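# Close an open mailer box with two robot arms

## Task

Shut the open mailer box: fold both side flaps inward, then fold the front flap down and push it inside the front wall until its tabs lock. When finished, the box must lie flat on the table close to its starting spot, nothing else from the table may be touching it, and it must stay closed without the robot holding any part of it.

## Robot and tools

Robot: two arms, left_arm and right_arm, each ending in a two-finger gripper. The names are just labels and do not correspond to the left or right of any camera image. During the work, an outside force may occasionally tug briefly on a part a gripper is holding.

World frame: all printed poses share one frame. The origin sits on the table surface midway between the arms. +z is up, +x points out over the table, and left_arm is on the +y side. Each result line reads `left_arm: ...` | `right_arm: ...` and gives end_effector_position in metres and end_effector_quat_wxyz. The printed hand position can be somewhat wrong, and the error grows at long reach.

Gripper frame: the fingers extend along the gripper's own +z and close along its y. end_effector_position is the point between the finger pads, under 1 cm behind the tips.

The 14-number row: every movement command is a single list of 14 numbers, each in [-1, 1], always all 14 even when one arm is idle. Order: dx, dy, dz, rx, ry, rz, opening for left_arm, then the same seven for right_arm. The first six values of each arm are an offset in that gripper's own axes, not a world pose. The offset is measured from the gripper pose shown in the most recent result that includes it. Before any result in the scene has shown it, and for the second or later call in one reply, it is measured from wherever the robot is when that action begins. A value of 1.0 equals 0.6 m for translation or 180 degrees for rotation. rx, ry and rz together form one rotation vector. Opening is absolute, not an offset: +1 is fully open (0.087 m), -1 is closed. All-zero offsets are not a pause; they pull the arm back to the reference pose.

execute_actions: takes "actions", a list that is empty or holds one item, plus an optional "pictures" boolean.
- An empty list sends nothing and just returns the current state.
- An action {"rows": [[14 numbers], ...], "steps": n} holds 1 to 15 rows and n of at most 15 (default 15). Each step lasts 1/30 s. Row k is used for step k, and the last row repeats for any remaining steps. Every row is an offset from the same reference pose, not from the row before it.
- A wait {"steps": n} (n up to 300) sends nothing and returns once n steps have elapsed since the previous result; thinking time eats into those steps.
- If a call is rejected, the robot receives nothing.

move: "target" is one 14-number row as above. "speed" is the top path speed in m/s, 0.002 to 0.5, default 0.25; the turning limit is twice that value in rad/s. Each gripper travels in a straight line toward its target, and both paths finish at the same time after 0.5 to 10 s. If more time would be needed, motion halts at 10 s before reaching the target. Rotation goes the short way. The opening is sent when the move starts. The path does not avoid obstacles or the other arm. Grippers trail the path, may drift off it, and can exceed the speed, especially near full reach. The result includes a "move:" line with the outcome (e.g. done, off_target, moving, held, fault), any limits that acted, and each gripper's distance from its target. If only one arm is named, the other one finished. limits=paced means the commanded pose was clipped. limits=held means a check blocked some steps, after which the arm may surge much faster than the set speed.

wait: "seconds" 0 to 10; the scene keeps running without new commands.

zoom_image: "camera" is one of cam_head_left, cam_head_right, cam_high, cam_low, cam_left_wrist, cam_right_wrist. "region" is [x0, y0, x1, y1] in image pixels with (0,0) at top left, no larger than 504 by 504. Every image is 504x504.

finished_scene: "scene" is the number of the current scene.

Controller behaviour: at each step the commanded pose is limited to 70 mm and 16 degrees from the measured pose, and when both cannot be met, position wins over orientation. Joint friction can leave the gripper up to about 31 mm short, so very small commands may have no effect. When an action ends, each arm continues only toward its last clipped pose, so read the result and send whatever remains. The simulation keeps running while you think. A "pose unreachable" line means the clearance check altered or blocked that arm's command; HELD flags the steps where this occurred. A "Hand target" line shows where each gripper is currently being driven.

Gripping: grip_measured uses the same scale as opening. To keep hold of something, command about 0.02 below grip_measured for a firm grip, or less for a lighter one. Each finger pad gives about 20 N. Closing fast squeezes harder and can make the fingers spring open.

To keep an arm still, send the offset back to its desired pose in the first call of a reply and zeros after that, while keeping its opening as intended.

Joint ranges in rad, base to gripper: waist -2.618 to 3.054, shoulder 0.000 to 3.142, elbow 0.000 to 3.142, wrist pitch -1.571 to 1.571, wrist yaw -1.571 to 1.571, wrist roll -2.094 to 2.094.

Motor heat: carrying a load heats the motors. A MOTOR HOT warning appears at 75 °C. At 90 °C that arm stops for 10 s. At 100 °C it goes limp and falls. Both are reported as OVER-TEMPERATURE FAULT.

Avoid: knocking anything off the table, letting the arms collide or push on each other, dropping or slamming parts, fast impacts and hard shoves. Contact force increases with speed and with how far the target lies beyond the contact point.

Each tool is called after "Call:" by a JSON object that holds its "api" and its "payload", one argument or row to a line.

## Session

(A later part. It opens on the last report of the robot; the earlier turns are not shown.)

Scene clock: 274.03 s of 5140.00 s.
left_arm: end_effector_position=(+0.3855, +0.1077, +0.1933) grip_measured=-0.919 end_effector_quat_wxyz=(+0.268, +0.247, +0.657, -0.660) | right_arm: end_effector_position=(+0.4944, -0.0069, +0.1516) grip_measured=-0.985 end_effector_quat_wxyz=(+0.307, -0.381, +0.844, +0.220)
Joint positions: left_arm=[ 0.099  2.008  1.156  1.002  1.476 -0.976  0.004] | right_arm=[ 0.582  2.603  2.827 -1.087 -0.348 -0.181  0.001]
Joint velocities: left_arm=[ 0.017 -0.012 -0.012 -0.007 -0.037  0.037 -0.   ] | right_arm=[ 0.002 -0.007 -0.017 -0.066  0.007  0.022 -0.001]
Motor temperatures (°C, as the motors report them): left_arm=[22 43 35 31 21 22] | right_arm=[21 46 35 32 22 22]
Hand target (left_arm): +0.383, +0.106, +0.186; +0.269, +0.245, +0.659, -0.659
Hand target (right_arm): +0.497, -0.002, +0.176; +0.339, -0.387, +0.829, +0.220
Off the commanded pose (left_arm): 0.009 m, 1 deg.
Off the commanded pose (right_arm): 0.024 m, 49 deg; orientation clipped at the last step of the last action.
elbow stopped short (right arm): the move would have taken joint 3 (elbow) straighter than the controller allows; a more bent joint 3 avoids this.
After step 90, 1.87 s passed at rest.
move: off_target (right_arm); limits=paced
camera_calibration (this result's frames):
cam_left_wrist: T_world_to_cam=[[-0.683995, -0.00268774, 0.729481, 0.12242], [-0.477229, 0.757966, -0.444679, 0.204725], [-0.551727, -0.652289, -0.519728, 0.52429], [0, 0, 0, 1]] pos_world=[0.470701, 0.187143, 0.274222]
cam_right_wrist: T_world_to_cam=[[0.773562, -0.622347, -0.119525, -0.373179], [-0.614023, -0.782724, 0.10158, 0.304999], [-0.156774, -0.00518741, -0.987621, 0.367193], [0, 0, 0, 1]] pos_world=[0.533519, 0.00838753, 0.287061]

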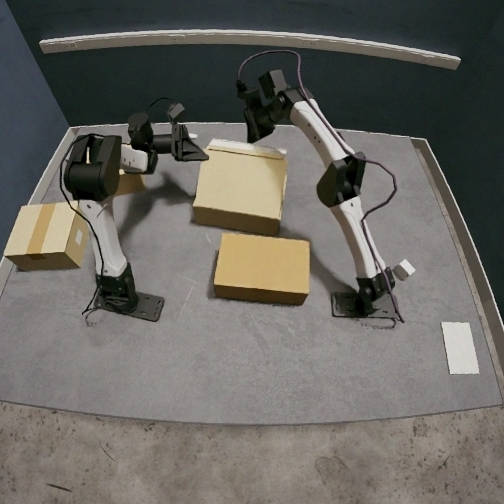

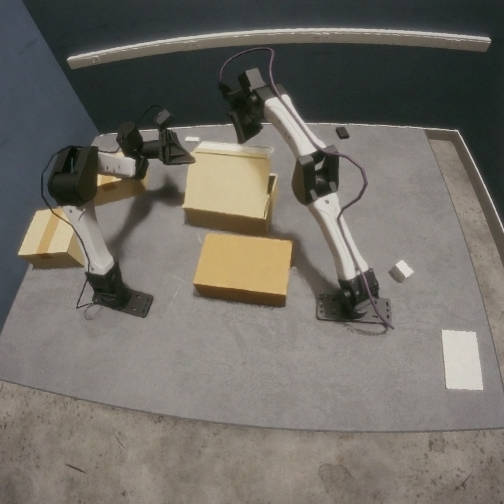

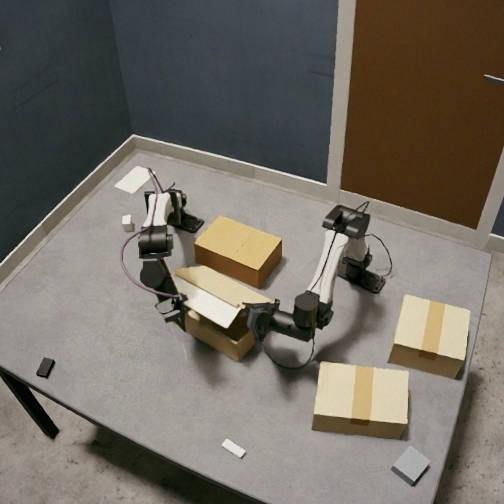

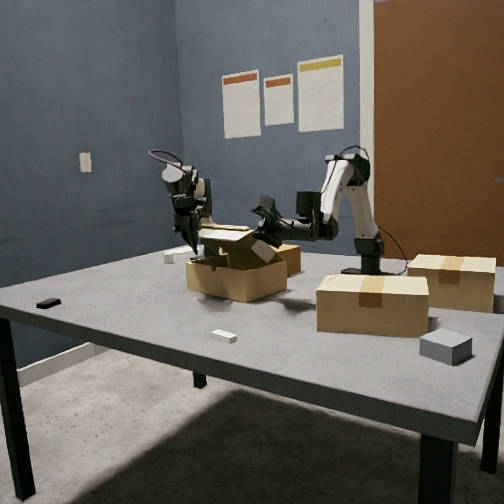

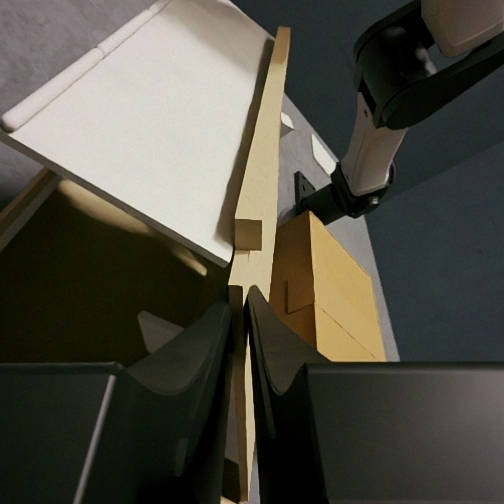

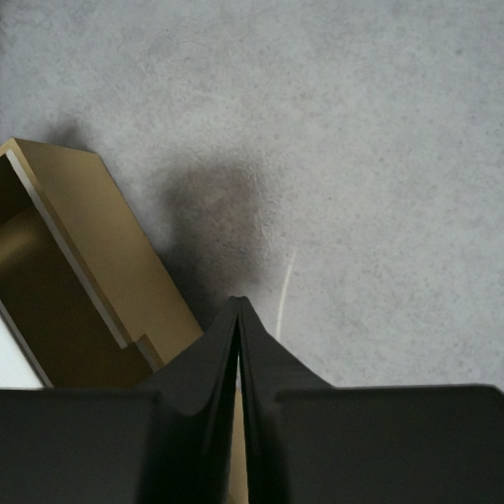

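Call:
{"api": "move", "payload": {
  "target": [0,0,0,0,0,0,-1, 0.057,0.085,-0.038,0,0.12,0,-1],
  "speed": 0.05
}}

Call:
{"api": "wait", "payload": {
  "seconds": 5
}}

Scene clock: 280.43 s of 5140.00 s.
left_arm: end_effector_position=(+0.3848, +0.1078, +0.1938) grip_measured=-0.920 end_effector_quat_wxyz=(+0.262, +0.242, +0.659, -0.662) | right_arm: end_effector_position=(+0.4352, -0.0083, +0.1336) grip_measured=-0.985 end_effector_quat_wxyz=(+0.218, -0.402, +0.874, +0.164)
Joint positions: left_arm=[ 0.099  2.007  1.156  1.001  1.477 -0.991  0.003] | right_arm=[ 0.671  2.587  2.827 -1.306 -0.23  -0.177  0.001]
Joint velocities: left_arm=[-0.017 -0.002  0.002  0.081 -0.022  0.007  0.001] | right_arm=[-0.007  0.017 -0.002 -0.051 -0.081  0.007 -0.   ]
Motor temperatures (°C, as the motors report them): left_arm=[22 43 35 31 21 22] | right_arm=[21 48 35 31 22 22]
Hand target (left_arm): +0.385, +0.108, +0.193; +0.268, +0.247, +0.657, -0.660
Hand target (right_arm): +0.428, -0.007, +0.151; +0.226, -0.402, +0.872, +0.167
Off the commanded pose (left_arm): 0.001 m, 1 deg.
Off the commanded pose (right_arm): 0.019 m, 9 deg.
elbow stopped short (right arm): the move would have taken joint 3 (elbow) straighter than the controller allows; a more bent joint 3 avoids this.
move: off_target (right_arm)
camera_calibration (this result's frames):
cam_left_wrist: T_world_to_cam=[[-0.671956, -0.0016813, 0.740589, 0.114702], [-0.48343, 0.758557, -0.436906, 0.205411], [-0.561044, -0.651605, -0.51053, 0.525923], [0, 0, 0, 1]] pos_world=[0.471443, 0.187071, 0.273297]
cam_right_wrist: T_world_to_cam=[[0.772751, -0.628222, -0.0905117, -0.334009], [-0.575175, -0.753411, 0.318661, 0.223759], [-0.268383, -0.194186, -0.943537, 0.381269], [0, 0, 0, 1]] pos_world=[0.489133, 0.0327873, 0.258206]

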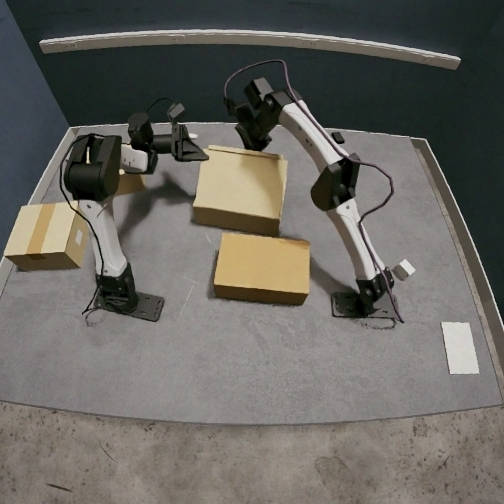

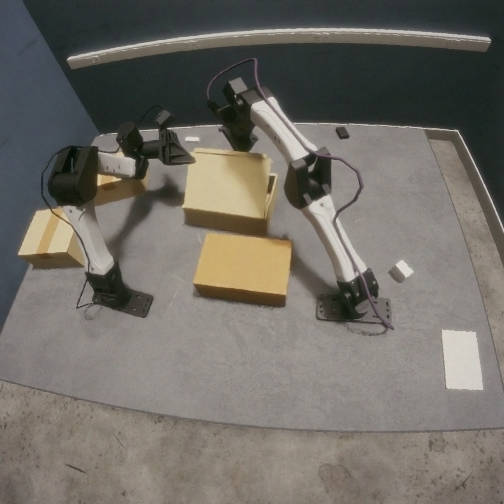

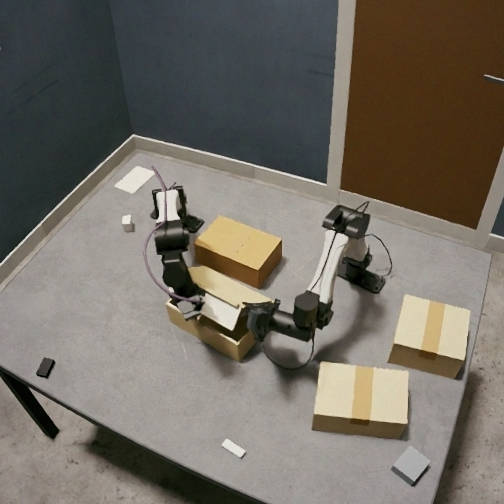

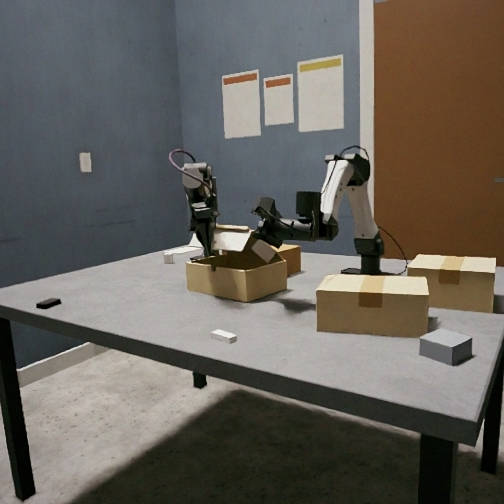

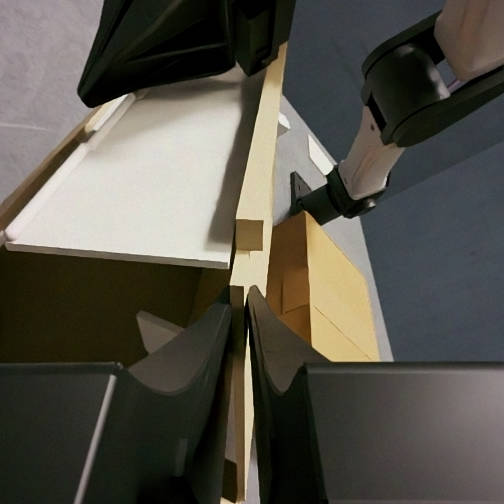

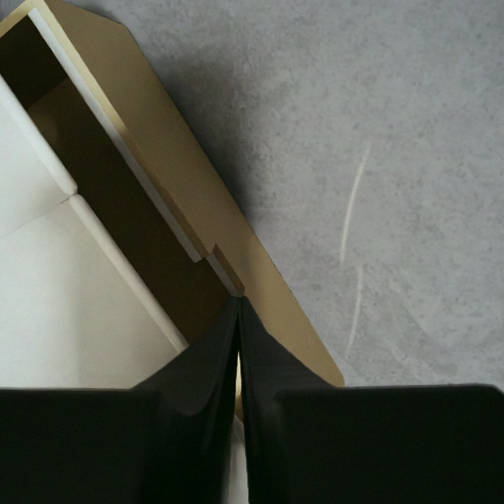

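Scene clock: 285.43 s of 5140.00 s.
left_arm: end_effector_position=(+0.3848, +0.1078, +0.1938) grip_measured=-0.920 end_effector_quat_wxyz=(+0.262, +0.242, +0.659, -0.662) | right_arm: end_effector_position=(+0.4351, -0.0085, +0.1335) grip_measured=-0.985 end_effector_quat_wxyz=(+0.217, -0.402, +0.874, +0.163)
Joint positions: left_arm=[ 0.099  2.007  1.156  1.001  1.477 -0.991  0.003] | right_arm=[ 0.671  2.587  2.827 -1.306 -0.229 -0.177  0.001]
Joint velocities: left_arm=[-0.017 -0.012 -0.017 -0.066 -0.081 -0.037 -0.   ] | right_arm=[-0.002  0.012  0.002 -0.007 -0.007 -0.022 -0.   ]
Motor temperatures (°C, as the motors report them): left_arm=[22 43 35 31 21 22] | right_arm=[21 50 36 31 22 22]
Hand target (left_arm): +0.385, +0.108, +0.193; +0.268, +0.247, +0.657, -0.660
Hand target (right_arm): +0.428, -0.007, +0.151; +0.226, -0.402, +0.872, +0.167
Off the commanded pose (left_arm): 0.001 m, 1 deg.
Off the commanded pose (right_arm): 0.019 m, 9 deg.
Steps of this call (steps 1 to 90: nothing new was sent; then 2.00 s passed at rest). Readings (end_effector_position):
1: left_arm (+0.3848, +0.1078, +0.1938) | right_arm (+0.4352, -0.0083, +0.1336)
2: left_arm (+0.3848, +0.1078, +0.1938) | right_arm (+0.4352, -0.0084, +0.1335)
4: left_arm (+0.3848, +0.1078, +0.1938) | right_arm (+0.4352, -0.0084, +0.1335)
8: left_arm (+0.3848, +0.1078, +0.1938) | right_arm (+0.4351, -0.0085, +0.1335)
90: the state above
camera_calibration (this result's frames):
cam_left_wrist: T_world_to_cam=[[-0.671956, -0.0016813, 0.740589, 0.114702], [-0.48343, 0.758557, -0.436906, 0.205411], [-0.561044, -0.651605, -0.51053, 0.525923], [0, 0, 0, 1]] pos_world=[0.471443, 0.187071, 0.273297]
cam_right_wrist: T_world_to_cam=[[0.772377, -0.628672, -0.0905825, -0.33385], [-0.575368, -0.752919, 0.319475, 0.223586], [-0.269046, -0.194636, -0.943255, 0.381389], [0, 0, 0, 1]] pos_world=[0.489114, 0.0326922, 0.258076]

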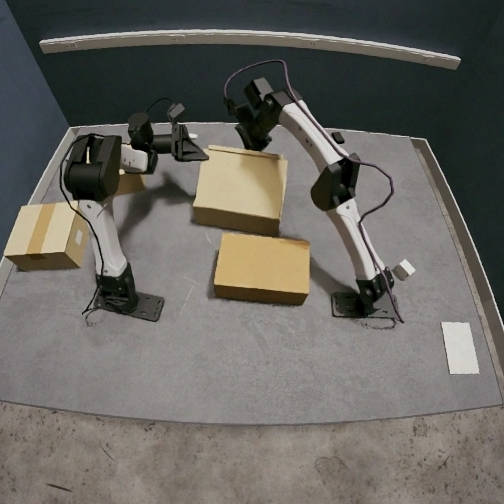

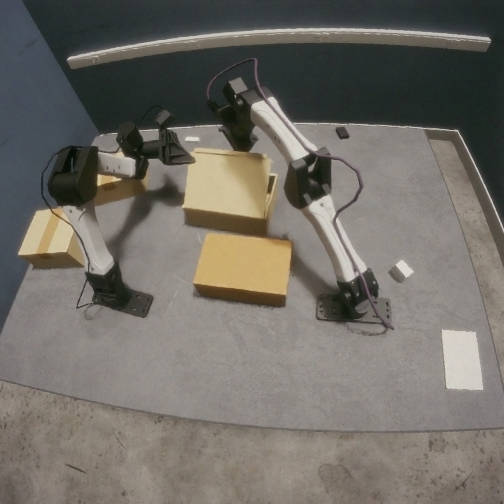

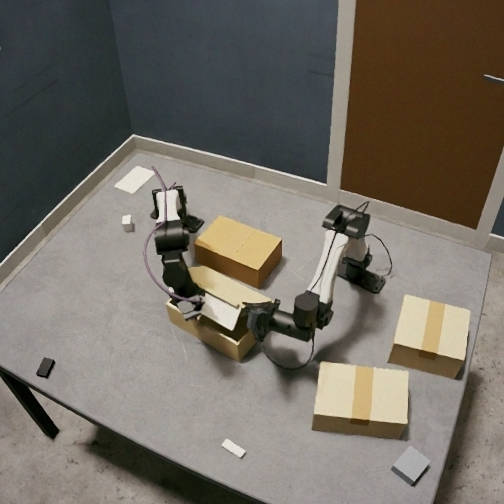

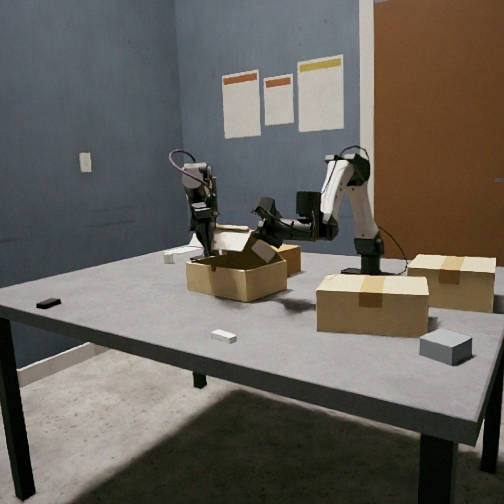

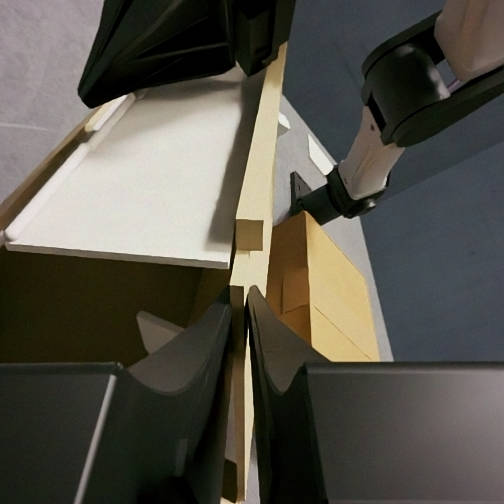

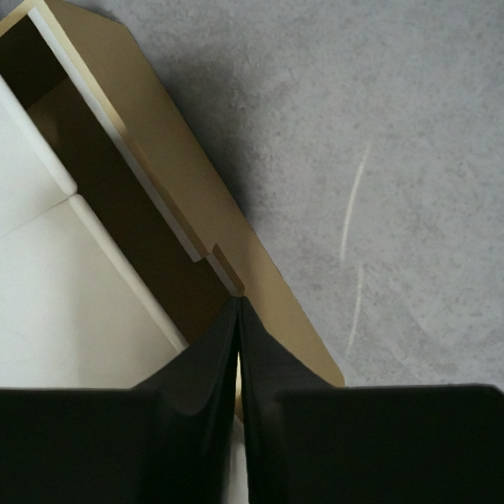

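Call:
{"api": "move", "payload": {
  "target": [0.02,0.075,0,0,0,-0.12,-1, 0,-0.02,0.02,0,0,0,-1],
  "speed": 0.03
}}

Scene clock: 294.47 s of 5140.00 s.
left_arm: end_effector_position=(+0.3975, +0.1068, +0.1546) grip_measured=-0.939 end_effector_quat_wxyz=(+0.130, +0.126, +0.692, -0.698) | right_arm: end_effector_position=(+0.4427, -0.0112, +0.1232) grip_measured=-0.985 end_effector_quat_wxyz=(+0.216, -0.400, +0.876, +0.161)
Joint positions: left_arm=[ 0.099  2.197  1.223  1.101  1.496 -1.333  0.003] | right_arm=[ 0.659  2.609  2.827 -1.29  -0.23  -0.183  0.001]
Joint velocities: left_arm=[ 0.007  0.002  0.002  0.066  0.007  0.007 -0.   ] | right_arm=[-0.017 -0.032  0.002 -0.051  0.051  0.037 -0.   ]
Motor temperatures (°C, as the motors report them): left_arm=[22 43 35 31 21 22] | right_arm=[21 51 36 31 22 22]
Hand target (left_arm): +0.404, +0.108, +0.151; +0.133, +0.115, +0.694, -0.699
Hand target (right_arm): +0.447, -0.011, +0.122; +0.221, -0.401, +0.874, +0.164
Off the commanded pose (left_arm): 0.009 m, 1 deg.
Off the commanded pose (right_arm): 0.005 m, 0 deg.
move: done
camera_calibration (this result's frames):
cam_left_wrist: T_world_to_cam=[[-0.363066, 0.0110722, 0.931698, -0.00143062], [-0.590442, 0.770804, -0.239245, 0.205789], [-0.720806, -0.636976, -0.273316, 0.537722], [0, 0, 0, 1]] pos_world=[0.50858, 0.183908, 0.197535]
cam_right_wrist: T_world_to_cam=[[0.768451, -0.633631, -0.0894084, -0.340851], [-0.579145, -0.748086, 0.323973, 0.230308], [-0.272165, -0.197177, -0.941832, 0.374362], [0, 0, 0, 1]] pos_world=[0.497197, 0.030132, 0.247498]

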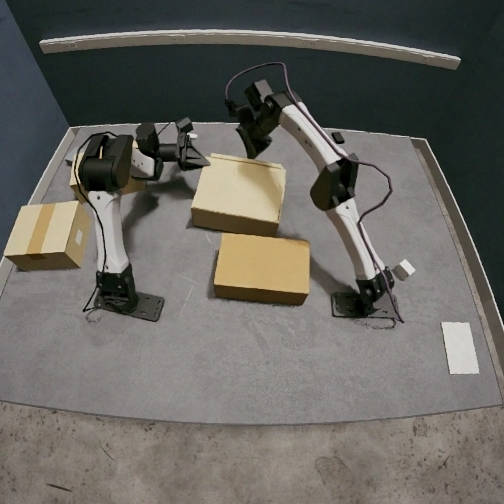

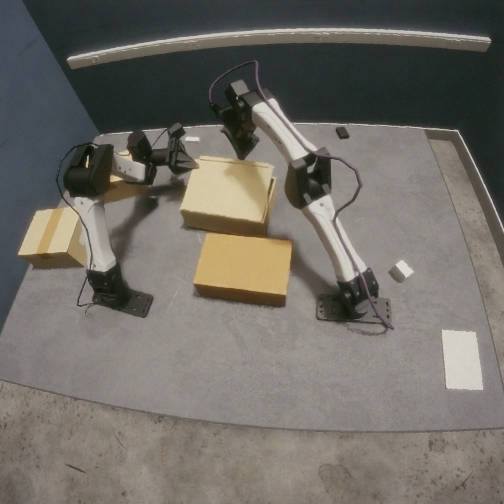

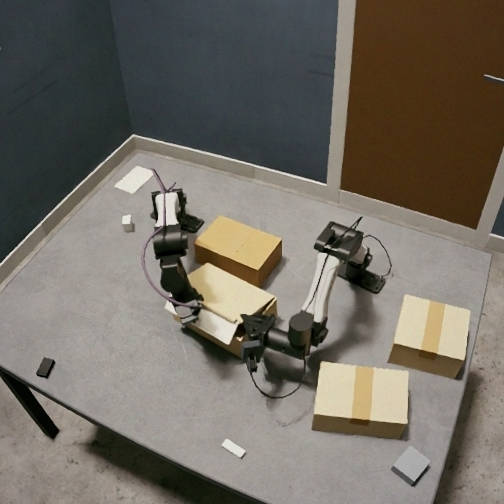

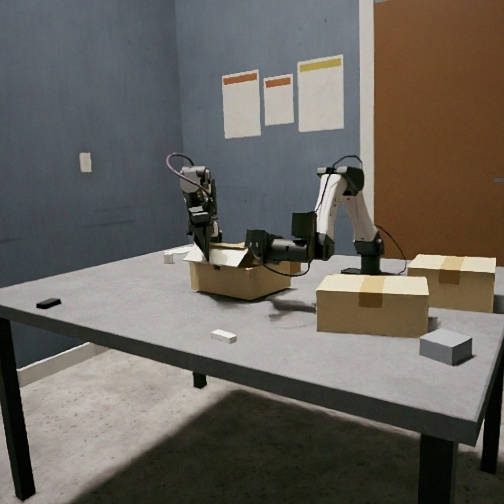

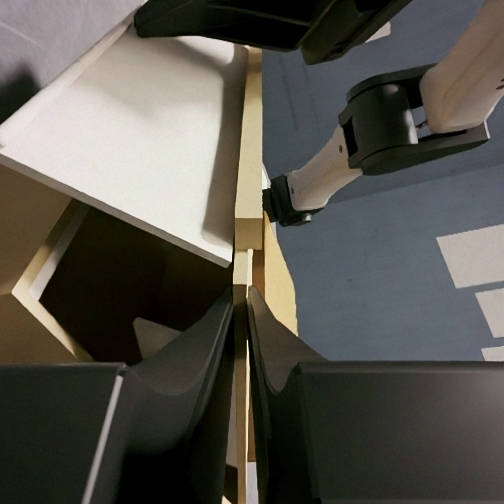

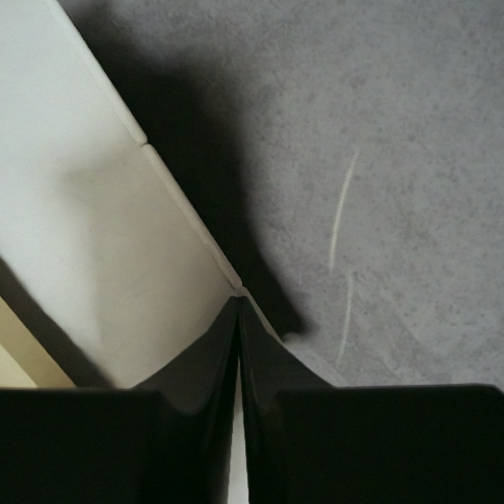

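Call:
{"api": "move", "payload": {
  "target": [0,-0.07,0,0,0,0.12,-1, -0.055,-0.05,-0.012,0,0,0,-1],
  "speed": 0.06
}}

Scene clock: 300.10 s of 5140.00 s.
left_arm: end_effector_position=(+0.3868, +0.1079, +0.2014) grip_measured=-0.931 end_effector_quat_wxyz=(+0.262, +0.255, +0.652, -0.664) | right_arm: end_effector_position=(+0.4752, -0.0133, +0.1365) grip_measured=-0.985 end_effector_quat_wxyz=(+0.270, -0.385, +0.865, +0.174)
Joint positions: left_arm=[ 0.099  2.03   1.189  1.095  1.497 -1.077  0.003] | right_arm=[ 0.619  2.609  2.837 -1.188 -0.248 -0.185  0.001]
Joint velocities: left_arm=[ 0.012 -0.022 -0.017 -0.037 -0.022  0.037 -0.   ] | right_arm=[-0.012 -0.002 -0.002 -0.007 -0.022 -0.081 -0.002]
Motor temperatures (°C, as the motors report them): left_arm=[22 44 35 31 21 22] | right_arm=[21 51 36 31 22 22]
Hand target (left_arm): +0.384, +0.107, +0.195; +0.259, +0.253, +0.654, -0.664
Hand target (right_arm): +0.483, -0.013, +0.143; +0.286, -0.386, +0.859, +0.174
Off the commanded pose (left_arm): 0.009 m, 1 deg.
Off the commanded pose (right_arm): 0.010 m, 7 deg.
elbow stopped short (right arm): the move would have taken joint 3 (elbow) straighter than the controller allows; a more bent joint 3 avoids this.
move: off_target (right_arm)
camera_calibration (this result's frames):
cam_left_wrist: T_world_to_cam=[[-0.685839, 0.015945, 0.727578, 0.116475], [-0.458757, 0.766633, -0.44924, 0.201691], [-0.564948, -0.641888, -0.518472, 0.5331], [0, 0, 0, 1]] pos_world=[0.473584, 0.18571, 0.28226]
cam_right_wrist: T_world_to_cam=[[0.756391, -0.650032, -0.0730141, -0.362637], [-0.624168, -0.750636, 0.216705, 0.279306], [-0.195672, -0.118341, -0.973503, 0.364343], [0, 0, 0, 1]] pos_world=[0.519921, 0.0170482, 0.267684]

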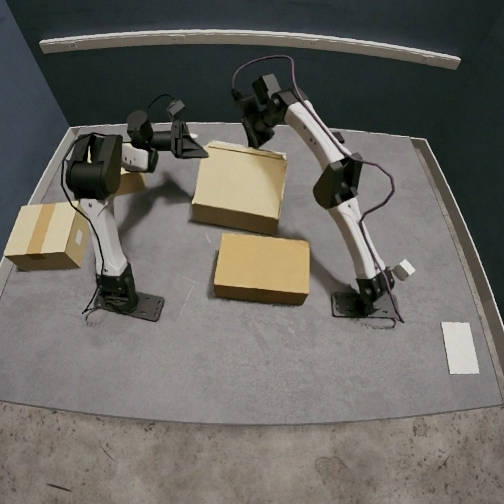

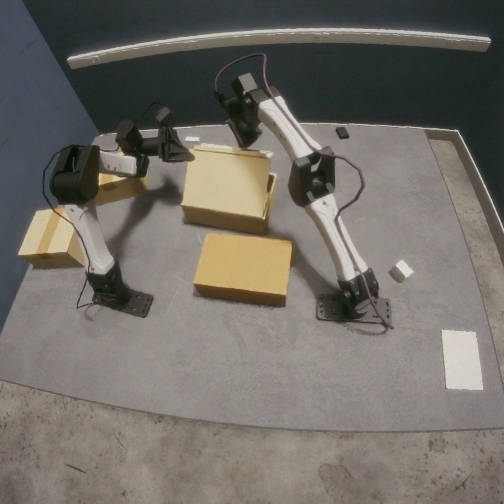

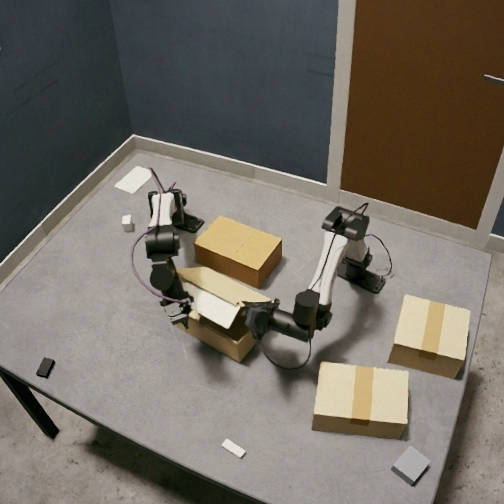

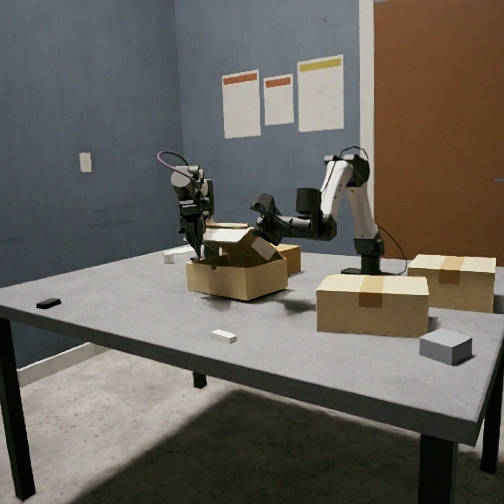

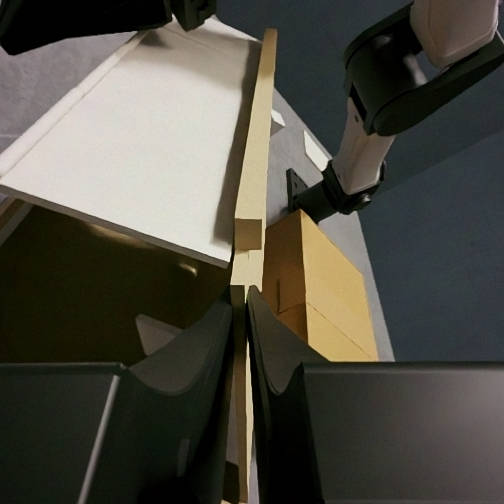

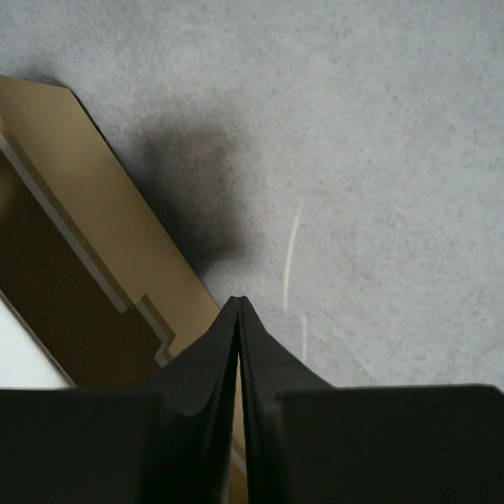

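Call:
{"api": "move", "payload": {
  "target": [0,0,0,0,0,0,-1, 0.07,0.095,-0.042,0,0.15,0,-1],
  "speed": 0.05
}}

Call:
{"api": "wait", "payload": {
  "seconds": 9
}}

Scene clock: 307.23 s of 5140.00 s.
left_arm: end_effector_position=(+0.3803, +0.1093, +0.2002) grip_measured=-0.928 end_effector_quat_wxyz=(+0.243, +0.262, +0.653, -0.667) | right_arm: end_effector_position=(+0.4161, -0.0185, +0.1159) grip_measured=-0.985 end_effector_quat_wxyz=(+0.177, -0.402, +0.892, +0.102)
Joint positions: left_arm=[ 0.099  2.028  1.189  1.087  1.533 -1.087  0.003] | right_arm=[ 0.714  2.609  2.837 -1.401 -0.11  -0.155  0.001]
Joint velocities: left_arm=[-0.002  0.012  0.017 -0.051 -0.022 -0.022  0.001] | right_arm=[ 0.002  0.007 -0.002 -0.022  0.051 -0.051 -0.001]
Motor temperatures (°C, as the motors report them): left_arm=[22 44 35 31 21 22] | right_arm=[21 52 36 30 22 22]
Hand target (left_arm): +0.387, +0.108, +0.201; +0.261, +0.255, +0.652, -0.664
Hand target (right_arm): +0.400, -0.013, +0.135; +0.177, -0.405, +0.890, +0.112
Off the commanded pose (left_arm): 0.007 m, 2 deg.
Off the commanded pose (right_arm): 0.027 m, 14 deg.
elbow stopped short (right arm): the move would have taken joint 3 (elbow) straighter than the controller allows; a more bent joint 3 avoids this.
move: off_target (right_arm)
camera_calibration (this result's frames):
cam_left_wrist: T_world_to_cam=[[-0.673148, 0.0326496, 0.738787, 0.104003], [-0.438817, 0.786494, -0.434587, 0.184377], [-0.595241, -0.616734, -0.5151, 0.537769], [0, 0, 0, 1]] pos_world=[0.47102, 0.183253, 0.280296]
cam_right_wrist: T_world_to_cam=[[0.752495, -0.65832, -0.0191386, -0.327654], [-0.584942, -0.681409, 0.439913, 0.202032], [-0.302645, -0.319838, -0.897836, 0.364097], [0, 0, 0, 1]] pos_world=[0.474927, 0.0384169, 0.231752]

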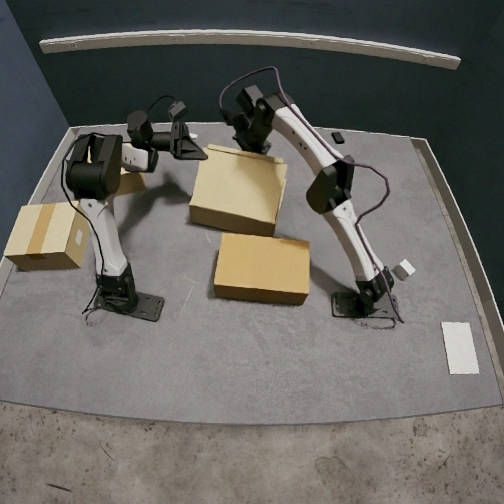

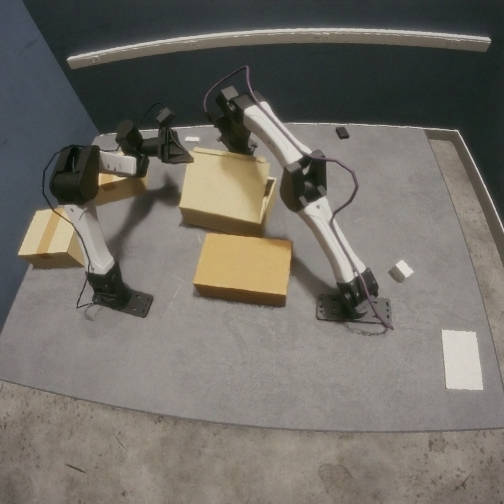

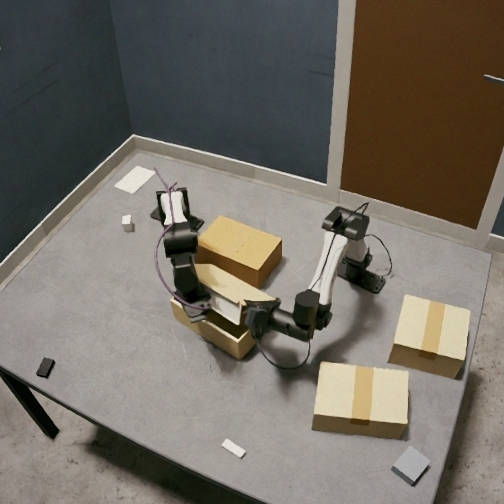

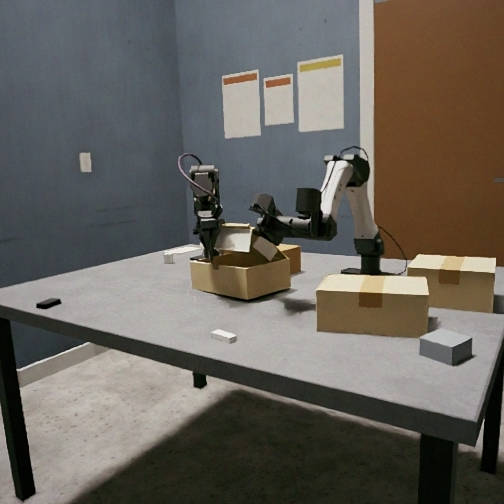

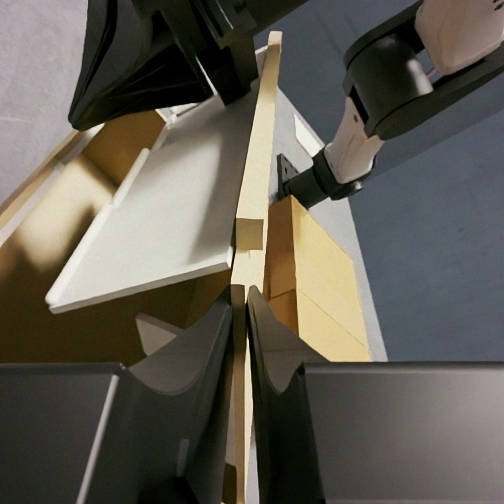

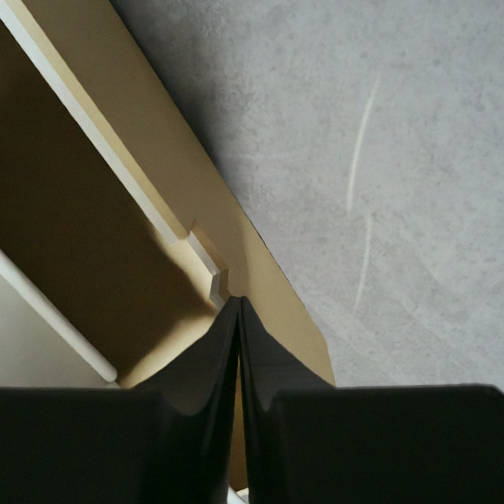

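Scene clock: 316.23 s of 5140.00 s.
left_arm: end_effector_position=(+0.3803, +0.1093, +0.2002) grip_measured=-0.928 end_effector_quat_wxyz=(+0.243, +0.262, +0.653, -0.667) | right_arm: end_effector_position=(+0.4161, -0.0186, +0.1159) grip_measured=-0.985 end_effector_quat_wxyz=(+0.177, -0.402, +0.893, +0.102)
Joint positions: left_arm=[ 0.099  2.028  1.189  1.087  1.533 -1.087  0.003] | right_arm=[ 0.714  2.609  2.837 -1.401 -0.11  -0.154  0.001]
Joint velocities: left_arm=[-0.012  0.007 -0.002  0.066  0.037 -0.125 -0.   ] | right_arm=[ 0.002 -0.007 -0.007  0.007  0.007 -0.022  0.   ]
Motor temperatures (°C, as the motors report them): left_arm=[22 45 35 31 21 22] | right_arm=[21 55 36 30 22 22]
Hand target (left_arm): +0.387, +0.108, +0.201; +0.261, +0.255, +0.652, -0.664
Hand target (right_arm): +0.400, -0.013, +0.135; +0.178, -0.405, +0.890, +0.112
Off the commanded pose (left_arm): 0.007 m, 2 deg.
Off the commanded pose (right_arm): 0.027 m, 14 deg.
Steps of this call (steps 1 to 90: nothing new was sent; then 6.00 s passed at rest). Readings (end_effector_position):
1: left_arm (+0.3803, +0.1093, +0.2002) | right_arm (+0.4161, -0.0185, +0.1159)
2: left_arm (+0.3803, +0.1093, +0.2002) | right_arm (+0.4161, -0.0186, +0.1159)
4: left_arm (+0.3803, +0.1093, +0.2002) | right_arm (+0.4161, -0.0186, +0.1159)
8: left_arm (+0.3803, +0.1093, +0.2002) | right_arm (+0.4161, -0.0186, +0.1159)
90: the state above
camera_calibration (this result's frames):
cam_left_wrist: T_world_to_cam=[[-0.673148, 0.0326496, 0.738787, 0.104003], [-0.438817, 0.786494, -0.434587, 0.184377], [-0.595241, -0.616734, -0.5151, 0.537769], [0, 0, 0, 1]] pos_world=[0.47102, 0.183253, 0.280296]
cam_right_wrist: T_world_to_cam=[[0.751936, -0.658959, -0.0190973, -0.327473], [-0.585506, -0.680871, 0.439997, 0.202258], [-0.302943, -0.319668, -0.897796, 0.364213], [0, 0, 0, 1]] pos_world=[0.474998, 0.0383479, 0.231742]

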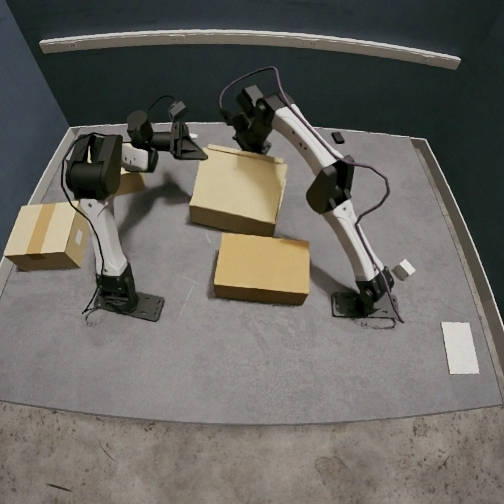

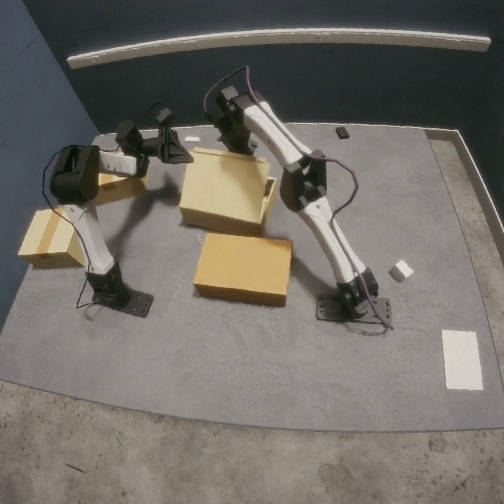

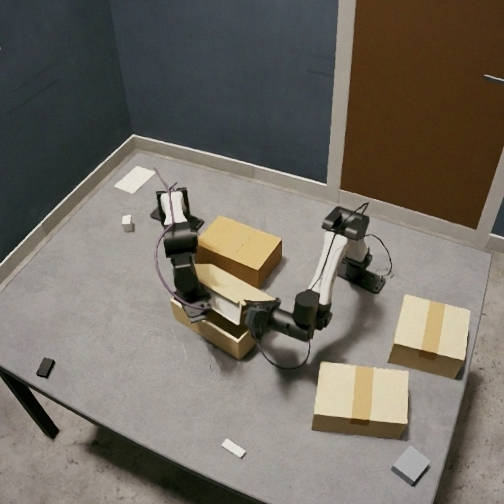

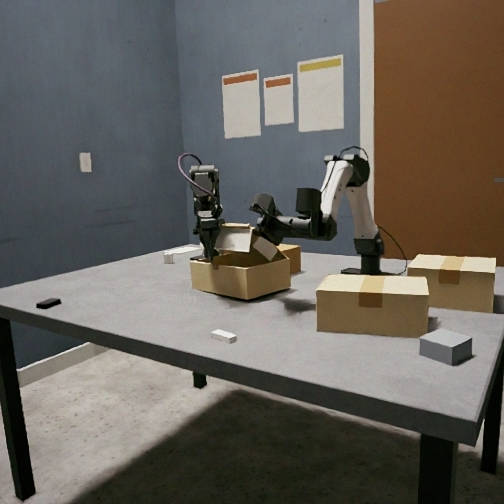

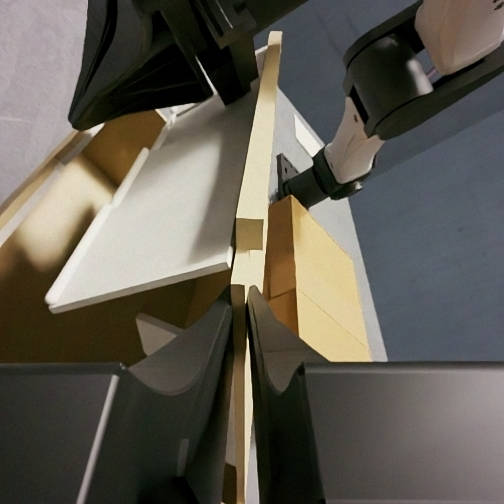

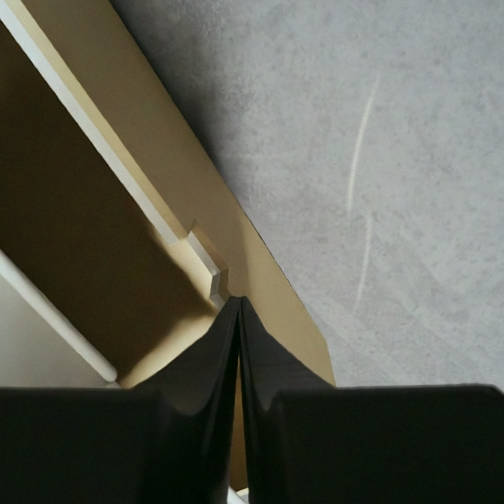

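Overfolded. Lower the lid, right easing +x ~1.5 cm at the same height.

Call:
{"api": "move", "payload": {
  "target": [0.02,0.08,0,0,0,-0.12,-1, -0.015,-0.02,0.006,0,0,0,-1],
  "speed": 0.03
}}

Scene clock: 324.63 s of 5140.00 s.
left_arm: end_effector_position=(+0.3957, +0.1087, +0.1592) grip_measured=-0.940 end_effector_quat_wxyz=(+0.117, +0.150, +0.690, -0.698) | right_arm: end_effector_position=(+0.4257, -0.0212, +0.1122) grip_measured=-0.985 end_effector_quat_wxyz=(+0.185, -0.398, +0.893, +0.101)
Joint positions: left_arm=[ 0.099  2.206  1.265  1.087  1.549 -1.337  0.003] | right_arm=[ 0.7    2.619  2.837 -1.377 -0.109 -0.162  0.001]
Joint velocities: left_arm=[ 0.007 -0.012  0.002 -0.037  0.022  0.007 -0.   ] | right_arm=[ 0.002 -0.017 -0.012 -0.051 -0.081 -0.037 -0.   ]
Motor temperatures (°C, as the motors report them): left_arm=[22 45 36 31 21 22] | right_arm=[21 55 36 30 22 22]
Hand target (left_arm): +0.402, +0.108, +0.156; +0.114, +0.136, +0.692, -0.700
Hand target (right_arm): +0.431, -0.020, +0.115; +0.196, -0.399, +0.889, +0.107
Off the commanded pose (left_arm): 0.008 m, 2 deg.
Off the commanded pose (right_arm): 0.007 m, 1 deg.
elbow stopped short (right arm): the move would have taken joint 3 (elbow) straighter than the controller allows; a more bent joint 3 avoids this.
move: done
camera_calibration (this result's frames):
cam_left_wrist: T_world_to_cam=[[-0.377415, 0.0250261, 0.925706, -0.00129967], [-0.545121, 0.802085, -0.243932, 0.183848], [-0.7486, -0.596685, -0.289076, 0.547989], [0, 0, 0, 1]] pos_world=[0.509953, 0.179548, 0.20446]
cam_right_wrist: T_world_to_cam=[[0.747225, -0.664447, -0.0128574, -0.335313], [-0.596408, -0.678993, 0.428095, 0.213737], [-0.293177, -0.312215, -0.903642, 0.359601], [0, 0, 0, 1]] pos_world=[0.483455, 0.0346014, 0.22914]

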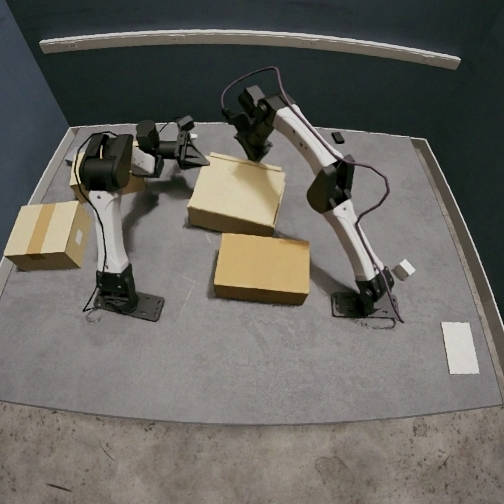

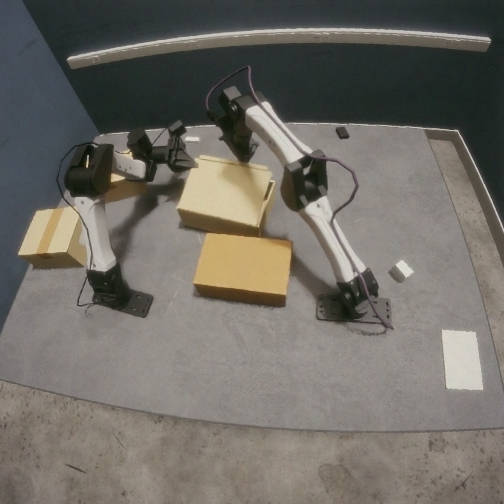

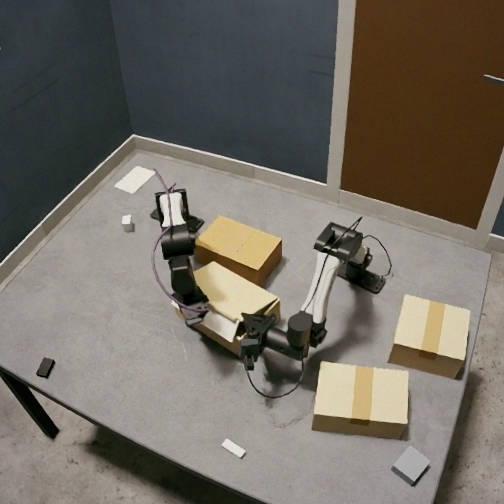

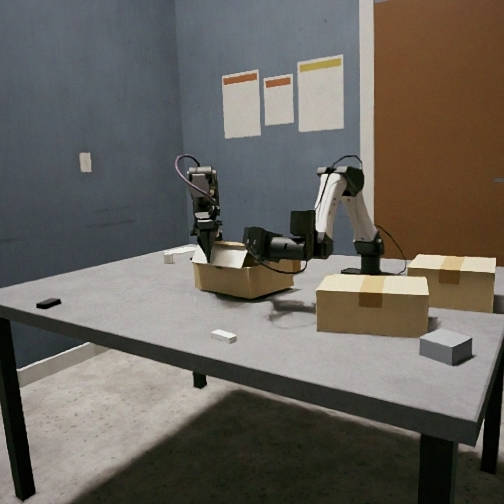

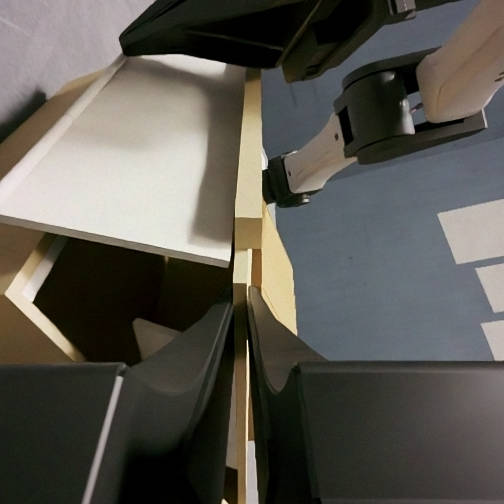

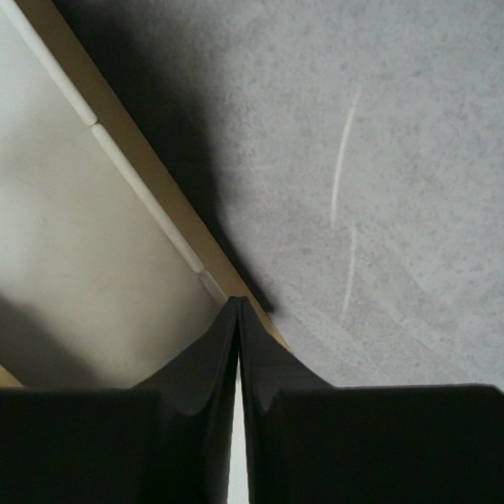

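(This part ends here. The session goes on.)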